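# Refit the band around the guarded carton corner

## Task

Slip the band back so it wraps both the loose corner guard and the carton, keep the guard exactly where it sits (shifting it is an instant failure), and have the carton standing level; the outcome must hold by itself with the robot no longer supporting anything.

## Robot and tools

Robot: one Kinova Gen3 arm with seven revolute joints (waist, shoulder, upper arm roll, elbow, forearm roll, wrist pitch, wrist roll) carrying a Robotiq 2F-85 parallel gripper. There is a single arm, so every motion call drives this one gripper. The fingers extend along the gripper's +z axis and close along its y axis. The reported end_effector_position is the spot midway between the pads when shut; closed fingertips stick out about 19 mm past it, open ones about 6 mm. Closing also pushes the tips roughly 13 mm farther from the wrist, so keep that clearance above any surface.

Frames: results give the gripper position in metres and orientation as quaternion w,x,y,z in the scene frame. Its origin sits on the tabletop under the arm base, +z is up, and +y is to the left when facing along +x. The base itself may be slightly tilted, and printed positions get less accurate at long reach. Motion commands, in contrast, are expressed in the gripper's own axes.

execute_actions(actions): a list of up to 15 actions, run in sequence. Each action is a table of up to 15 rows; each row lasts one control step of 1/30 s, and if fewer than 15 rows are given the final row repeats to fill the action. A row is 8 numbers, each within -1 to 1: dx, dy, dz, rx, ry, rz, position, speed. The first six are an offset, not a pose: a target relative to where the gripper was measured at the start of that action (for the first action in a call, the last pose a result reported), in gripper axes. Every row refers back to that same start, not to the row before. Scale: 1.0 equals 0.6 m for dx, dy, dz and 180 degrees for the rotation; rx, ry, rz form one rotation vector. position is the finger command: +1 fully open (85 mm), 0 about 41 mm, about -0.8 pads touching, -1 close until blocked. speed sets finger travel rate: about 20 mm/s at -1, 85 at 0, 150 at +1. Grip force is not set by you; a full close gives roughly 190 to 235 N per pad. Passing an empty list just returns state and images.

Per control step the commanded pose is limited to 70 mm and 16 degrees away from the measured pose, and position wins over orientation if both cannot be met. After an action the arm continues at most to the last limited pose, so a distant goal needs further actions. "Hand target" in a result shows what the controller is currently steering toward.

move(target, speed, blocking): follows a straight line toward one row. target is a single 8-number row with the same layout and scale as above; its six pose numbers are an offset from the pose in the latest result that showed one, in gripper axes, and the finger numbers are applied at the beginning. speed is the path's top linear speed in m/s, 0.002 to 0.5 (default 0.25); rotation is capped at twice that in rad/s. Paths last 0.5 to 10 s and get cut off at 10 s. The path does not avoid obstacles, the real gripper lags and may overshoot the speed, especially with the arm nearly straight. Faster contact hits harder, and aiming deeper past a contact presses harder. blocking=false returns after 0.5 s while the arm keeps going; until a result shows the move has ended, other moves and execute_actions are rejected, so use wait or stop. The result adds a "move:" line: done (settled near target) or off_target, moving, held, fault, plus limits acted (paced = the sent pose was clipped; held = a check blocked steps, after which the arm may speed up sharply) and the distance left to target.

wait(seconds): 0 to 10; lets the scene run with the last command held, returns early if a running move finishes. stop(): brakes a running move (needs stopping distance); fingers keep moving. zoom_image(camera, region): enlarged view of part of the latest image; camera is one of cam_head_left, cam_head_right, cam_high, cam_low, cam_wrist (each 672x504); region is [x0, y0, x1, y1] in pixels from the top-left, at most 504 by 504. read_manual(section): only "licences"; moves nothing. finished_scene(scene): give the current scene number to close it; irreversible, and the task must already be met and stable.

Result lines: position_measured_pct is about 50 minus 50 times the finger position, so 0 means fully open. Fingers halting below about 90 mean something is held or blocking; near 90 or slightly above means the pads met, possibly on something very thin. "pose unreachable" means the clearance check (which treats the base mount as arm) altered or blocked the command. Joint torques are reported in joint order with offsets and noise. MOTOR HOT appears at 60 °C; at 75 °C an OVER-TEMPERATURE FAULT lets the arm sag, so don't hold loads needlessly. If contact torque reaches a joint's load limit (47.5 N m for the first four joints, 29.9 N m for the wrist three, held weight included), the arm halts for 10 s and drops the rest of the call.

Gripping: close with -1 and keep sending it. For a gentle grip, open then command slightly narrower than the object. Release by commanding wider than the object. Fingers stay put until the number changes by 0.01 or more, but may close further by themselves if the object slips or is lost.

Things to avoid: nudging the corner guard at all, tipping the carton, knocking anything off the table, drops, slams, hard or very forceful pushes. The simulation keeps running while you reason, holding the last command. Occasional outside pushes may shift loose objects, so check images before finishing.

Each tool is called after "Request:" by a JSON object that holds its "api" and its "payload".

## Session

Request:
{"api": "execute_actions", "payload": {"actions": []}}

Scene clock: 0.00 s.
end_effector_position=(+0.4878, -0.2925, +0.2745) position_measured_pct=0.0 end_effector_quat_wxyz=(+0.077, +0.076, +0.991, -0.083)
Joint positions: [ 0.436  0.518 -0.054  1.437  0.153  0.981  1.778]
Joint velocities: [ 0.     0.     0.     0.001  0.    -0.001  0.   ]
Joint torques (N m, as the joint torque sensors report them, + toward a larger angle): no reading
Motor temperatures (°C, as the motors report them): [34 32 32 27 33 32 42]
Hand target: +0.488, -0.292, +0.275; +0.077, +0.076, +0.991, -0.083
camera_calibration (this result's frames):
cam_wrist: T_world_to_cam=[[0.162665, 0.974509, -0.154507, 0.245158], [0.970753, -0.130041, 0.201811, -0.520188], [0.176574, -0.182816, -0.967161, 0.273489], [0, 0, 0, 1]] pos_world=[0.416805, -0.256557, 0.407366]

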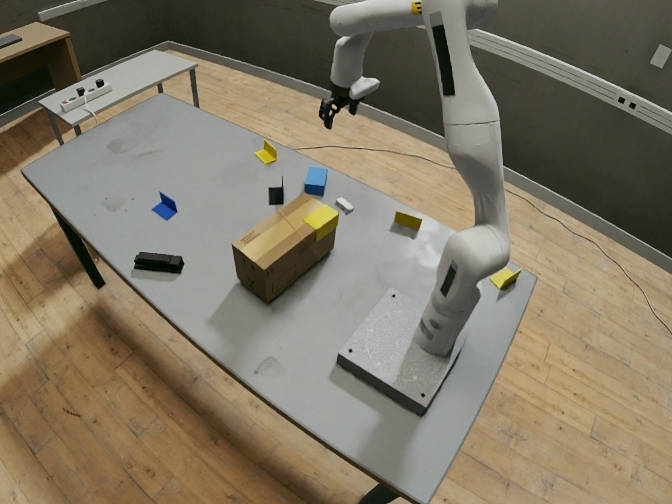

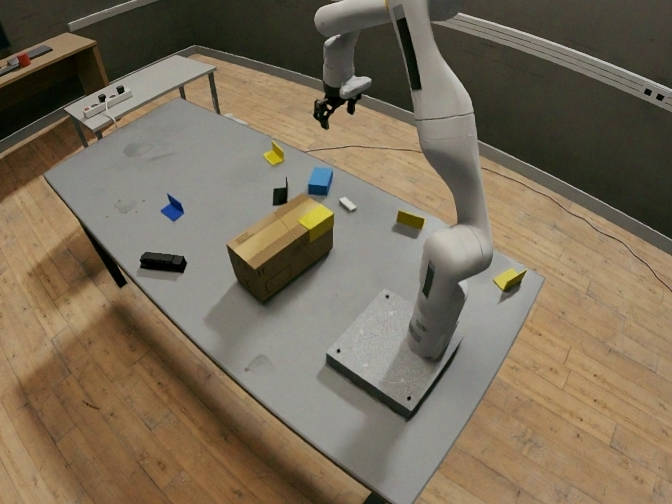

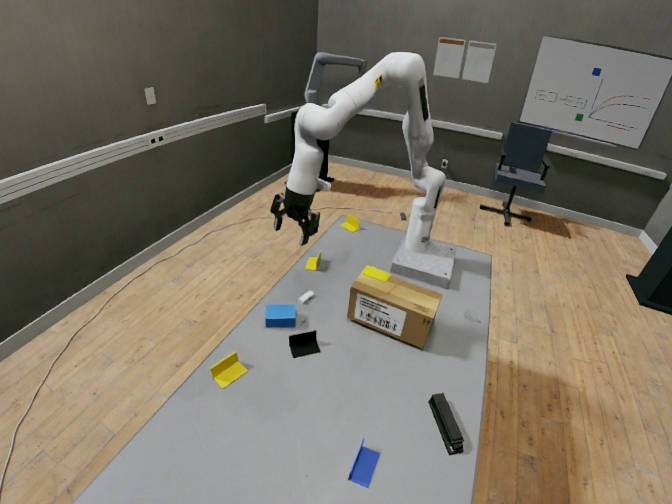

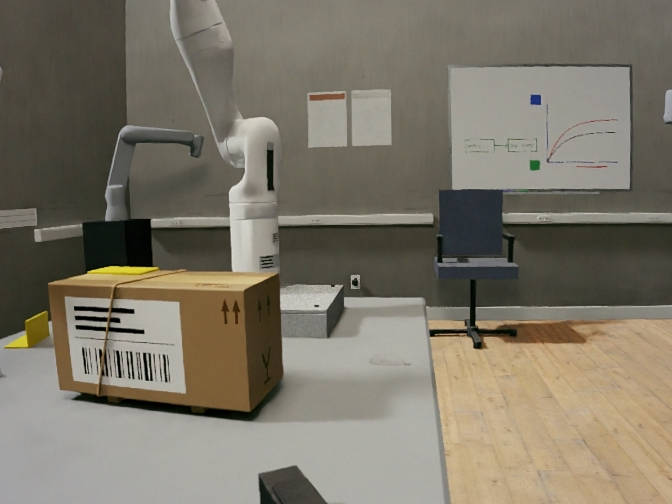

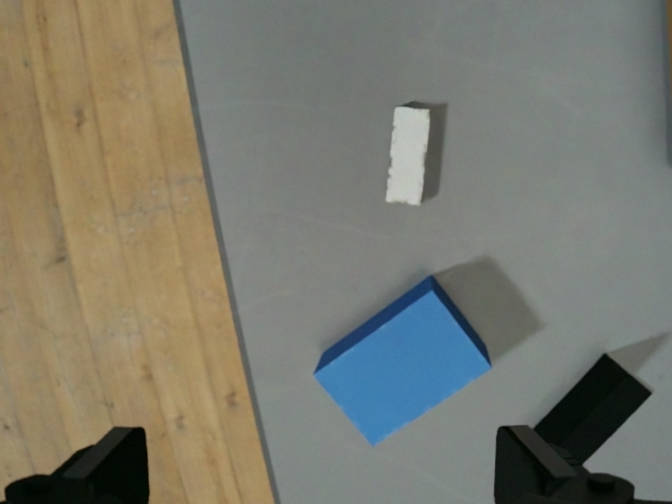

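Request:
{"api": "zoom_image", "payload": {"camera": "cam_head_left", "region": [225,185,345,305]}}

Request:
{"api": "zoom_image", "payload": {"camera": "cam_low", "region": [40,250,300,430]}}

Request:
{"api": "zoom_image", "payload": {"camera": "cam_high", "region": [340,250,450,360]}}

Region (225, 185, 345, 305) of cam_head_left's 672x504 image, scaled by 4.200, with more detail than that image has.

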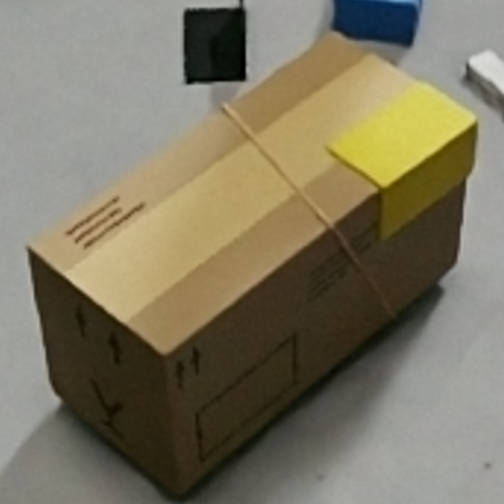

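Region (40, 250, 300, 430) of cam_low's 672x504 image, scaled by 1.938, with more detail than that image has; it fills the top 349 rows of this view, and the rest is white.

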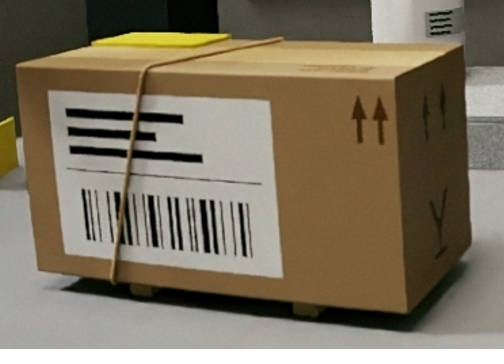

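Region (340, 250, 450, 360) of cam_high's 672x504 image, scaled by 4.582, with more detail than that image has.

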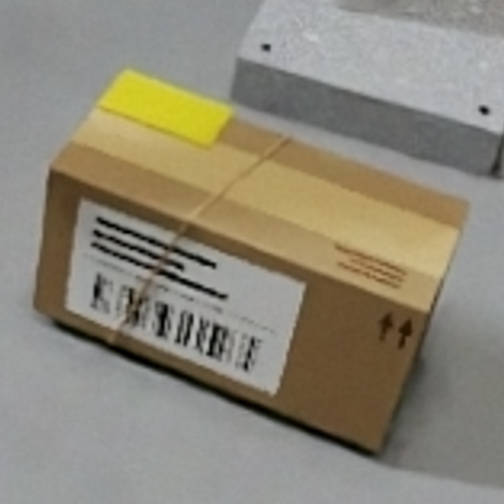

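Request:
{"api": "move", "payload": {"target": [0.099,0.4245,-0.076,-0.05,0.052,-0.0135,-0.55,0], "speed": 0.3}}

Scene clock: 16.87 s.
end_effector_position=(+0.4658, -0.0284, +0.2705) position_measured_pct=77.8 end_effector_quat_wxyz=(+0.001, +0.055, +0.998, -0.000)
Joint positions: [ 0.081  0.436 -0.171  1.564  0.082  1.14   1.392]
Joint velocities: [-0.004  0.001 -0.005 -0.003  0.002  0.    -0.002]
Joint torques (N m, as the joint torque sensors report them, + toward a larger angle): [ -0.11 -17.84  -0.54  -7.97  -0.01   0.18  -0.18]
Motor temperatures (°C, as the motors report them): [34 32 32 28 33 32 42]
Hand target: +0.466, -0.028, +0.271; +0.001, +0.055, +0.998, -0.000
Off the commanded pose: 0.001 m, 0 deg.
move: done
camera_calibration (this result's frames):
cam_wrist: T_world_to_cam=[[0.109598, 0.993974, -0.00178309, -0.0252781], [0.993225, -0.109445, 0.0390648, -0.42951], [0.0386342, -0.00605242, -0.999235, 0.399728], [0, 0, 0, 1]] pos_world=[0.413927, -0.0194627, 0.416156]

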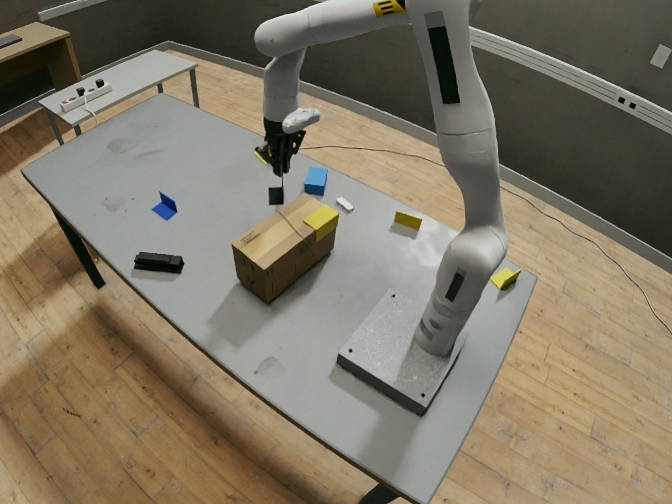

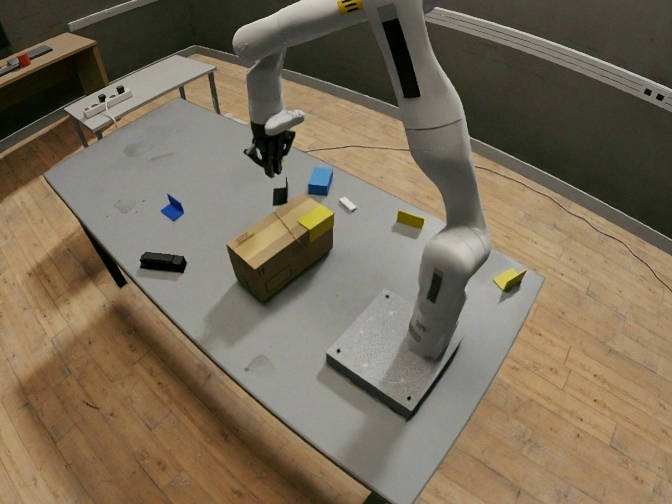

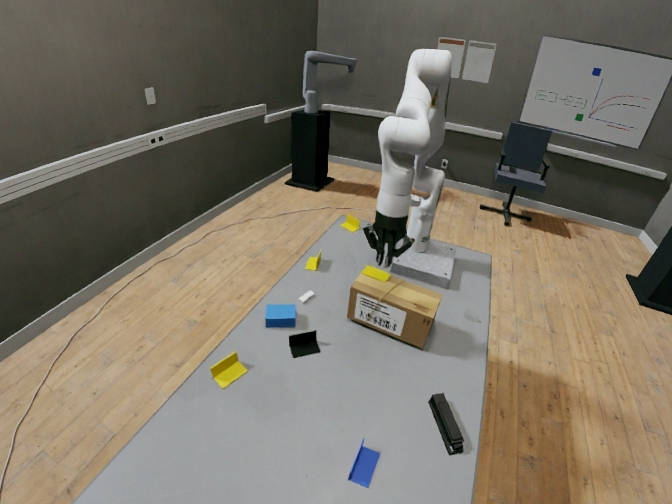

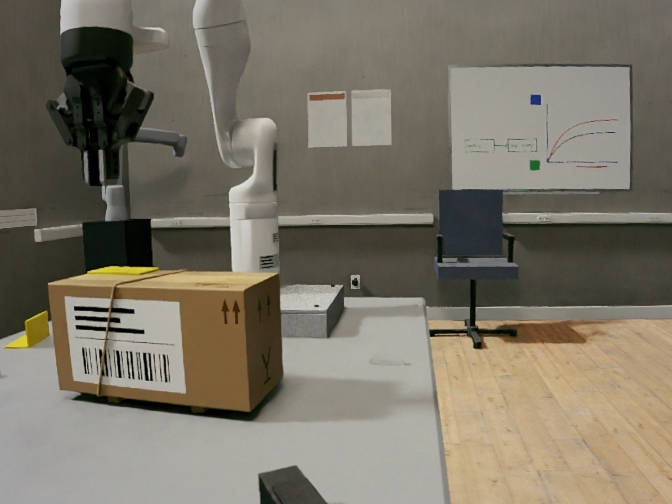

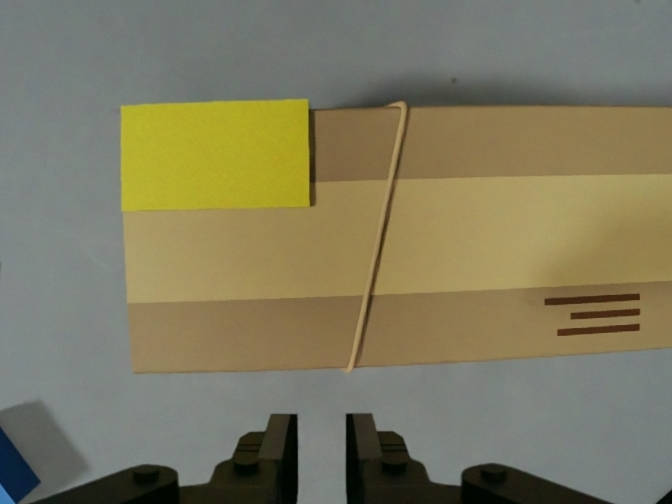

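Request:
{"api": "move", "payload": {"target": [0.003,0.021,0.15,0,0,0,-0.55,0], "speed": 0.15}}

Scene clock: 20.03 s.
end_effector_position=(+0.4659, -0.0155, +0.1807) position_measured_pct=77.8 end_effector_quat_wxyz=(+0.001, +0.055, +0.998, -0.000)
Joint positions: [ 0.048  0.549 -0.165  1.705  0.114  0.888  1.337]
Joint velocities: [-0.002  0.004 -0.001  0.     0.001  0.    -0.   ]
Joint torques (N m, as the joint torque sensors report them, + toward a larger angle): [  0.03 -18.3   -0.86  -6.22   0.14   0.15   0.11]
Motor temperatures (°C, as the motors report them): [34 32 32 28 33 32 42]
Hand target: +0.466, -0.015, +0.181; +0.001, +0.055, +0.998, -0.000
Off the commanded pose: 0.000 m, 0 deg.
move: done
camera_calibration (this result's frames):
cam_wrist: T_world_to_cam=[[0.1093, 0.994008, -0.00134856, -0.0381785], [0.993239, -0.109162, 0.0395031, -0.424768], [0.0391191, -0.00565712, -0.999219, 0.309791], [0, 0, 0, 1]] pos_world=[0.41395, -0.00666615, 0.326277]

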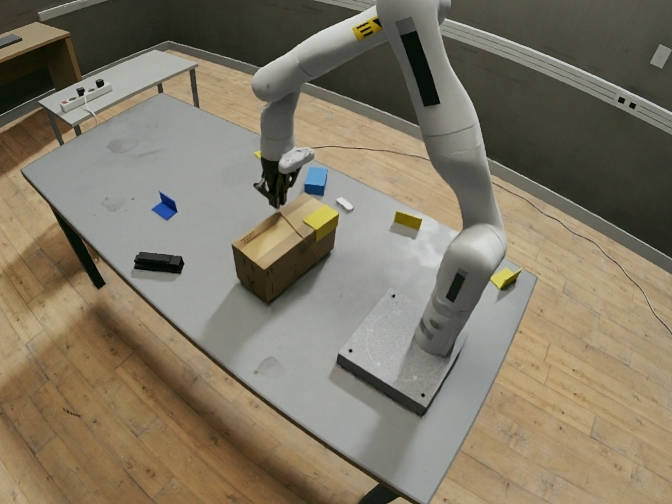

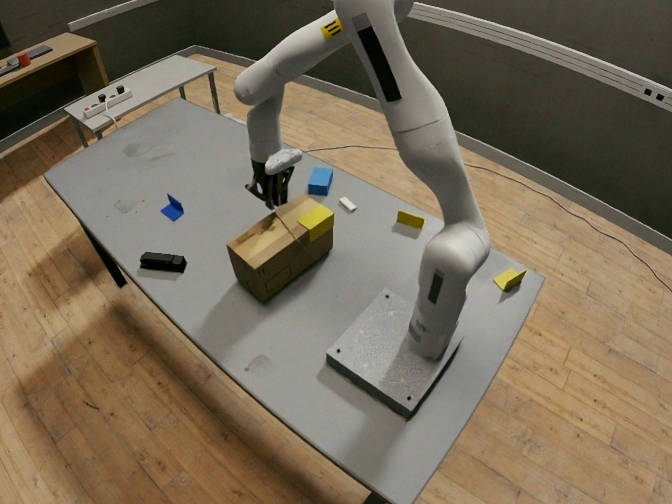

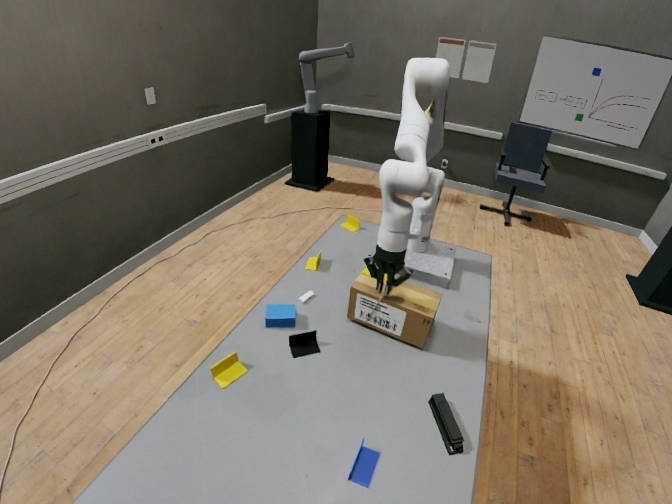

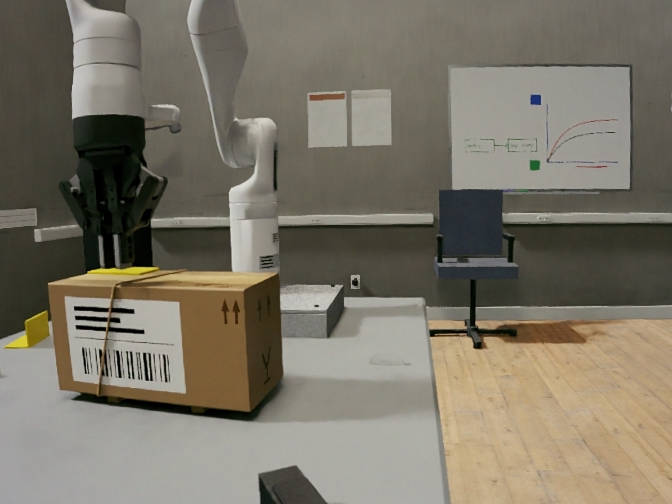

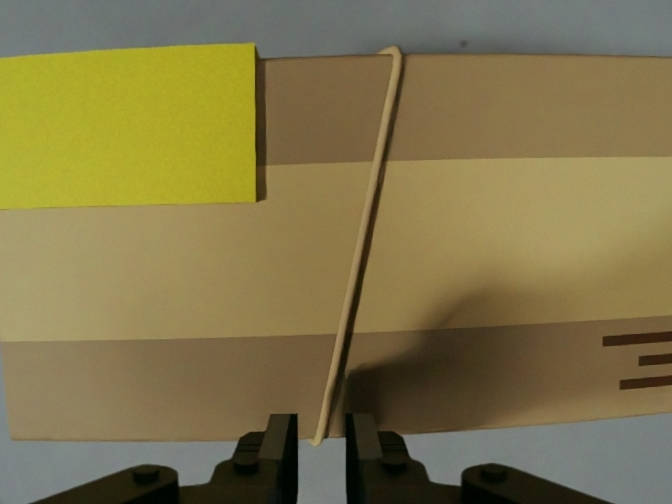

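Well centred.

Request:
{"api": "move", "payload": {"target": [0,0,0.028,0,0,0,-0.55,0], "speed": 0.02}}

Scene clock: 21.77 s.
end_effector_position=(+0.4660, -0.0155, +0.1640) position_measured_pct=77.8 end_effector_quat_wxyz=(+0.001, +0.055, +0.998, -0.000)
Joint positions: [ 0.045  0.575 -0.161  1.724  0.121  0.843  1.332]
Joint velocities: [-0.     0.001  0.     0.001  0.001 -0.001  0.   ]
Joint torques (N m, as the joint torque sensors report them, + toward a larger angle): [ -0.06 -18.72  -1.07  -5.87   0.04   0.31   0.04]
Motor temperatures (°C, as the motors report them): [34 32 32 28 33 32 42]
Hand target: +0.466, -0.015, +0.164; +0.001, +0.055, +0.998, -0.000
Off the commanded pose: 0.000 m, 0 deg.
move: done
camera_calibration (this result's frames):
cam_wrist: T_world_to_cam=[[0.109262, 0.994012, -0.00126081, -0.038237], [0.993237, -0.109127, 0.0396463, -0.424227], [0.0392714, -0.00558413, -0.999213, 0.292992], [0, 0, 0, 1]] pos_world=[0.41403, -0.0066503, 0.309532]

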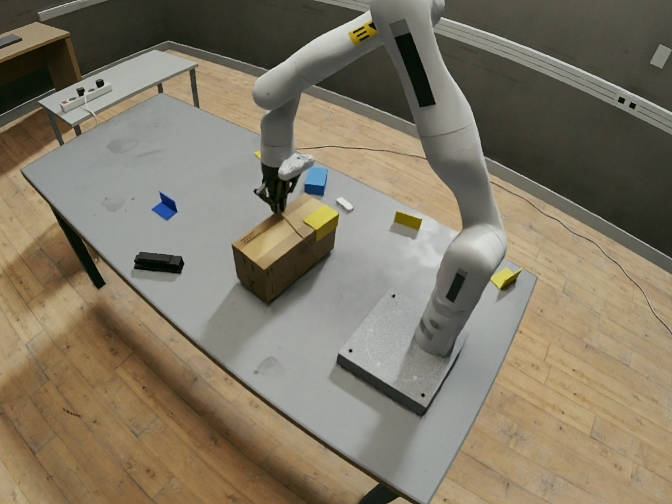

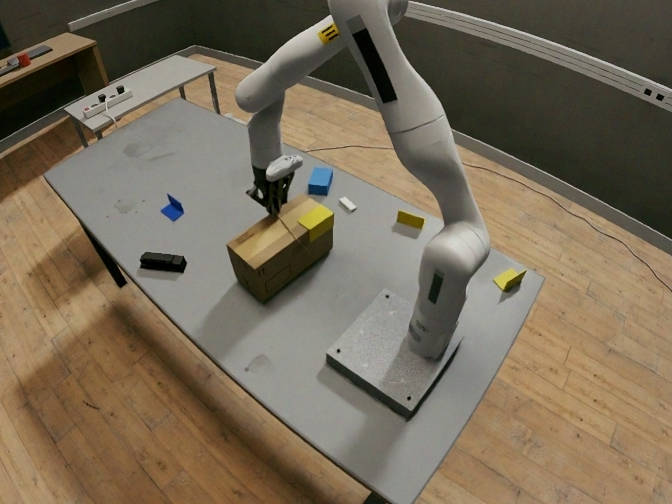

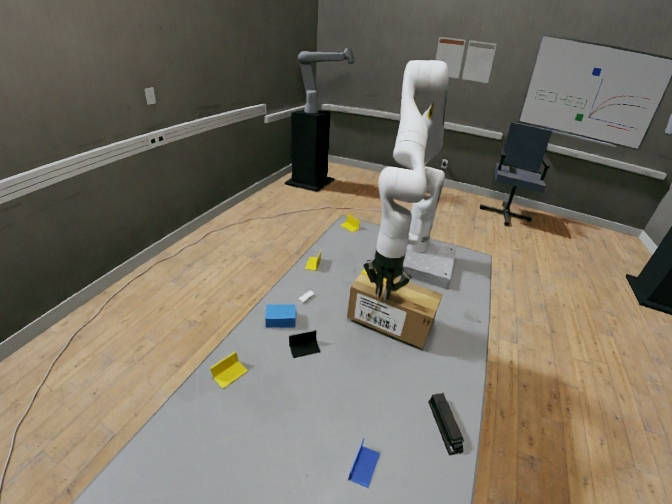

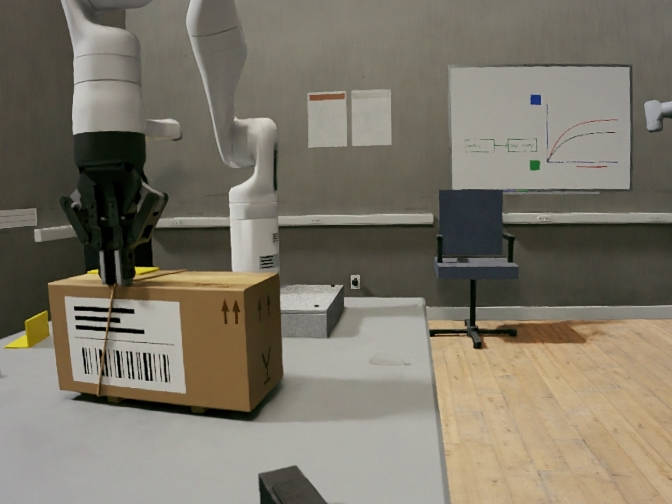

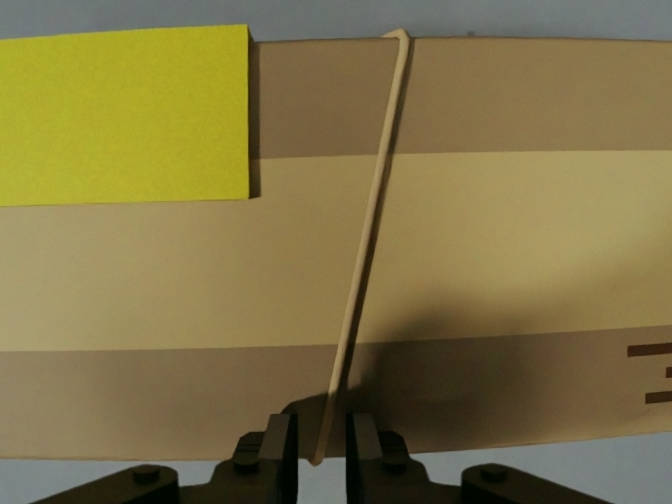

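Request:
{"api": "zoom_image", "payload": {"camera": "cam_low", "region": [80,250,160,310]}}

Request:
{"api": "move", "payload": {"target": [0,0,0.0025,0,0,0,-0.55,0], "speed": 0.005}}

Region (80, 250, 160, 310) of cam_low's 672x504 image, scaled by 6.300, with more detail than that image has; it fills the top 378 rows of this view, and the rest is white.

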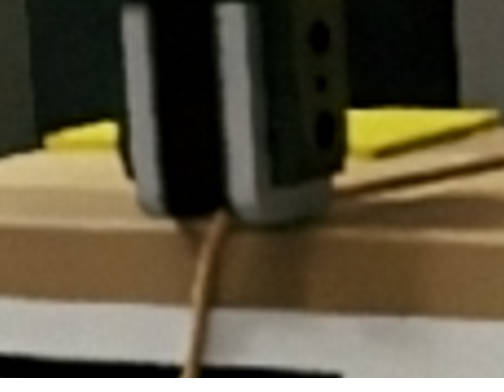

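Scene clock: 24.07 s.
end_effector_position=(+0.4660, -0.0155, +0.1627) position_measured_pct=77.8 end_effector_quat_wxyz=(+0.002, +0.055, +0.998, -0.000)
Joint positions: [ 0.045  0.577 -0.161  1.726  0.121  0.839  1.331]
Joint velocities: [-0.    -0.    -0.    -0.001  0.    -0.    -0.   ]
Joint torques (N m, as the joint torque sensors report them, + toward a larger angle): [ -0.16 -18.38  -0.99  -6.08  -0.05  -0.2    0.07]
Motor temperatures (°C, as the motors report them): [34 32 32 28 33 32 42]
Hand target: +0.466, -0.015, +0.162; +0.001, +0.055, +0.998, -0.000
Off the commanded pose: 0.000 m, 0 deg.
move: done
camera_calibration (this result's frames):
cam_wrist: T_world_to_cam=[[0.109271, 0.994011, -0.00126544, -0.0382507], [0.993224, -0.109134, 0.0399485, -0.424245], [0.0395711, -0.00562208, -0.999201, 0.291638], [0, 0, 0, 1]] pos_world=[0.41401, -0.00663823, 0.308304]

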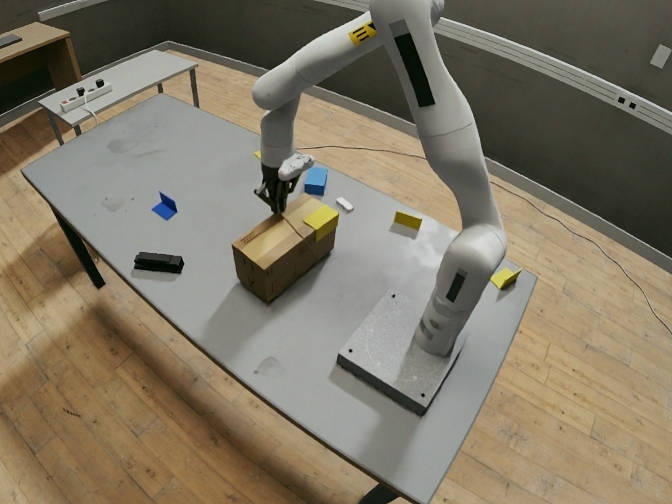

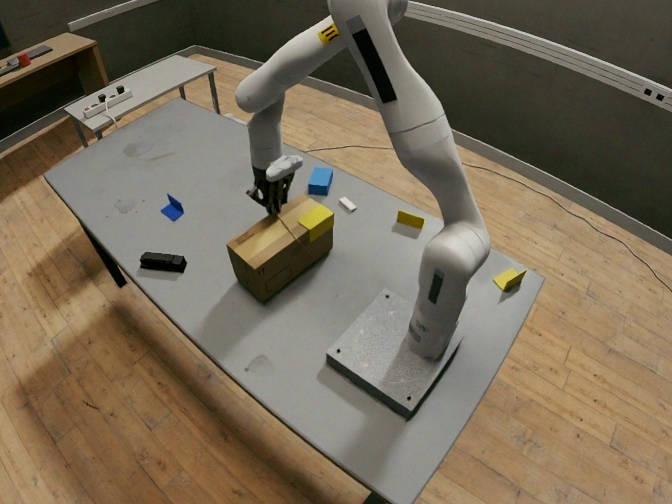

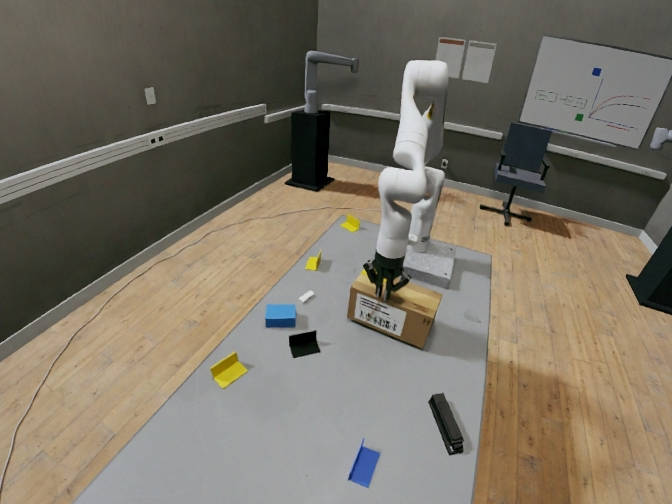

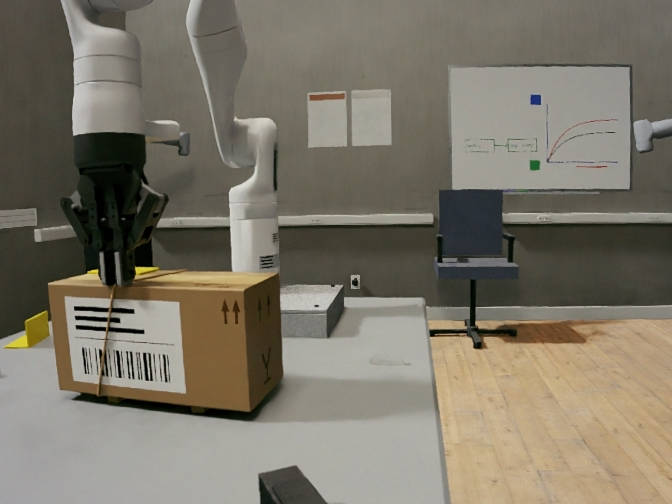

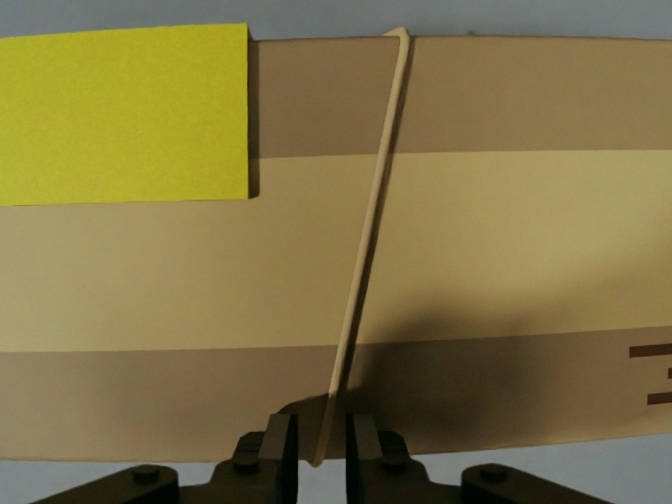

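Request:
{"api": "execute_actions", "payload": {"actions": [[[0,0,0,0,0,0,-1,-1]],[[0,0,0,0,0,0,-1,-1]],[[0,0,-0.003,0,0,0,-1,-1],[0,0,-0.004,0,0,0,-1,-1],[0,0,-0.005,0,0,0,-1,-1],[0,0,-0.006,0,0,0,-1,-1],[0,0,-0.007,0,0,0,-1,-1]]]}}

Request:
{"api": "move", "payload": {"target": [-0.004,-0.035,0,0,0,0,-1,-1], "speed": 0.02}}

Scene clock: 28.70 s.
end_effector_position=(+0.4657, -0.0162, +0.1662) position_measured_pct=91.7 end_effector_quat_wxyz=(+0.001, +0.055, +0.998, -0.001)
Joint positions: [ 0.047  0.571 -0.161  1.721  0.12   0.85   1.332]
Joint velocities: [ 0.001  0.    -0.     0.001  0.     0.     0.   ]
Joint torques (N m, as the joint torque sensors report them, + toward a larger angle): [ -0.16 -19.98  -1.31  -6.66  -0.09   0.3    0.02]
Motor temperatures (°C, as the motors report them): [34 33 32 28 33 32 42]
Hand target: +0.466, -0.016, +0.167; +0.002, +0.055, +0.998, -0.000
Off the commanded pose: 0.001 m, 0 deg.
camera_calibration (this result's frames):
cam_wrist: T_world_to_cam=[[0.11002, 0.993927, -0.00215826, -0.0376797], [0.993197, -0.109855, 0.0386179, -0.423881], [0.0381462, -0.0063923, -0.999252, 0.295779], [0, 0, 0, 1]] pos_world=[0.41386, -0.00722386, 0.311846]

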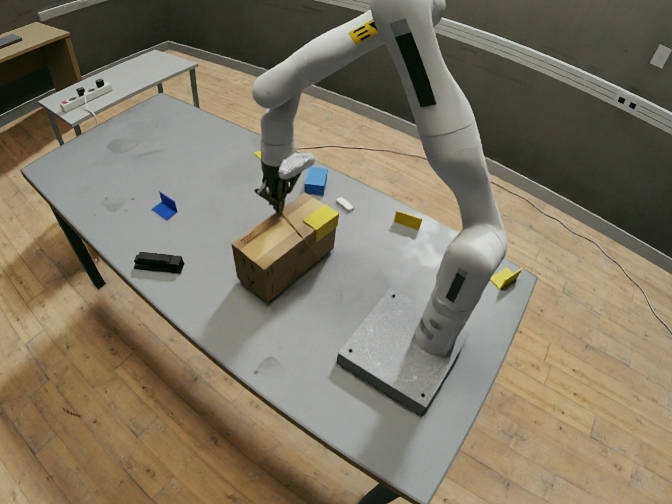

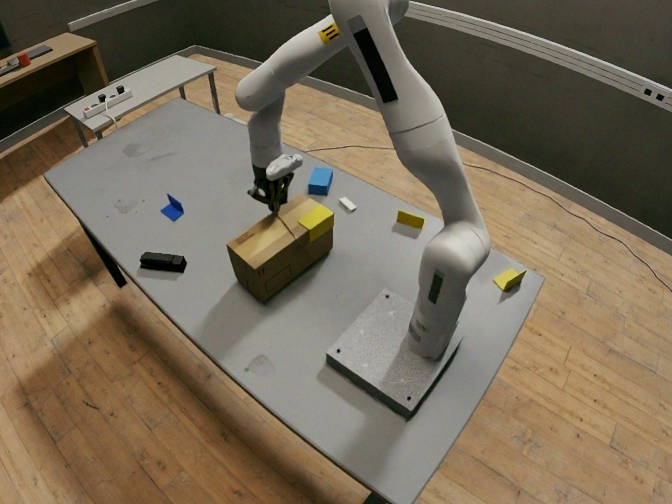

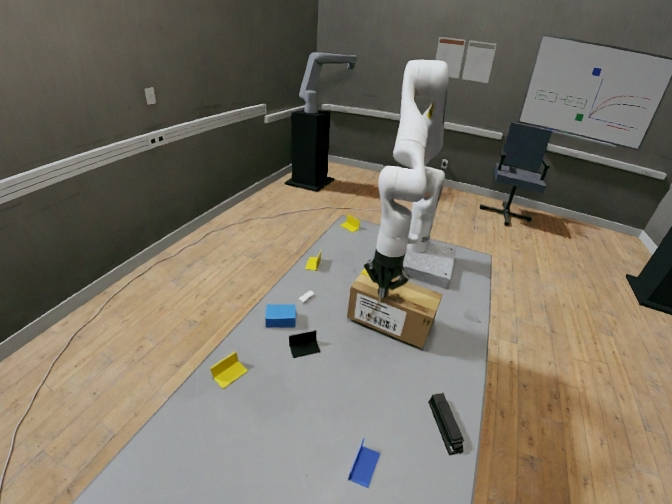

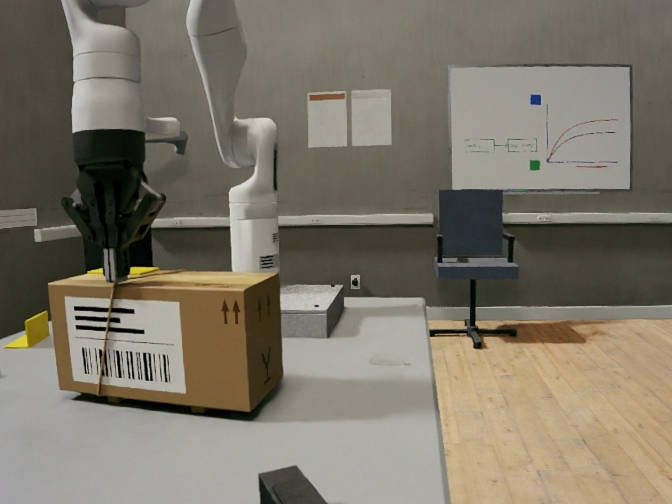

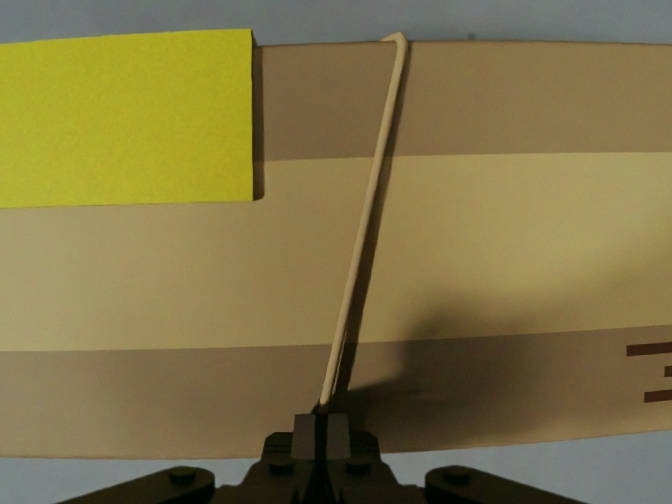

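Scene clock: 29.97 s.
end_effector_position=(+0.4650, -0.0366, +0.1655) position_measured_pct=91.7 end_effector_quat_wxyz=(-0.000, +0.055, +0.998, -0.000)
Joint positions: [ 0.091  0.574 -0.161  1.718  0.119  0.852  1.379]
Joint velocities: [ 0.001  0.     0.002 -0.    -0.002  0.001  0.002]
Joint torques (N m, as the joint torque sensors report them, + toward a larger angle): [  0.64 -19.69  -0.7   -6.63   0.25   0.     0.  ]
Motor temperatures (°C, as the motors report them): [34 33 32 28 33 32 42]
Hand target: +0.466, -0.037, +0.166; +0.001, +0.055, +0.998, -0.001
Off the commanded pose: 0.001 m, 0 deg.
move: done
camera_calibration (this result's frames):
cam_wrist: T_world_to_cam=[[0.109063, 0.994033, -0.00165737, -0.0170024], [0.993382, -0.108931, 0.0364267, -0.425129], [0.0360289, -0.00561922, -0.999335, 0.296014], [0, 0, 0, 1]] pos_world=[0.413505, -0.0277454, 0.311275]

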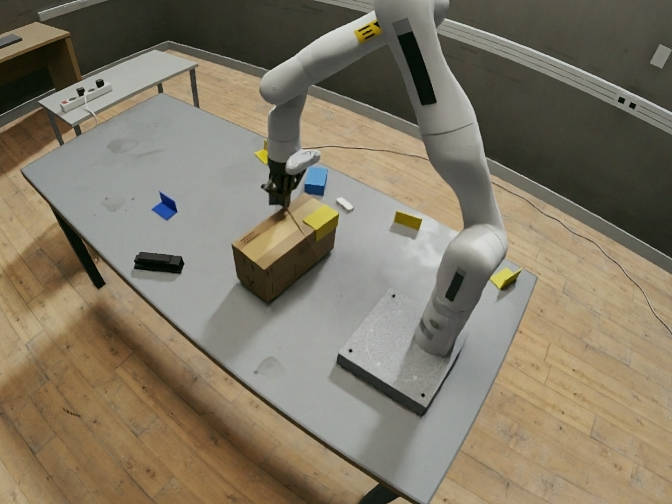

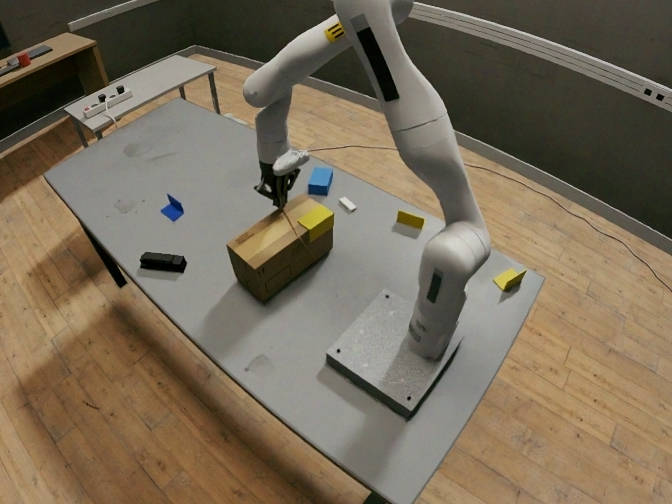

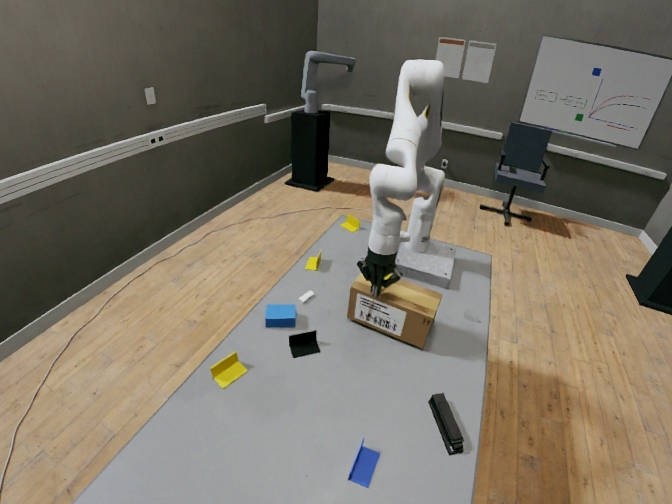

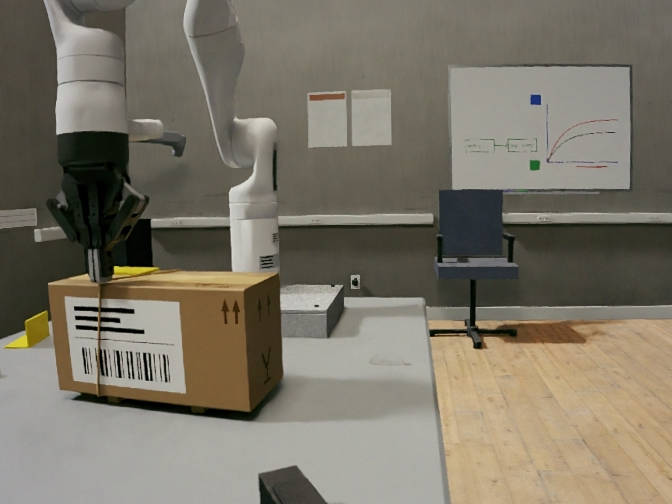

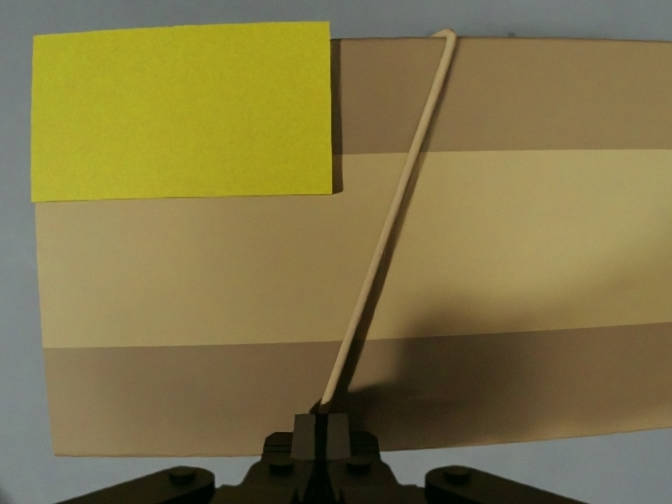

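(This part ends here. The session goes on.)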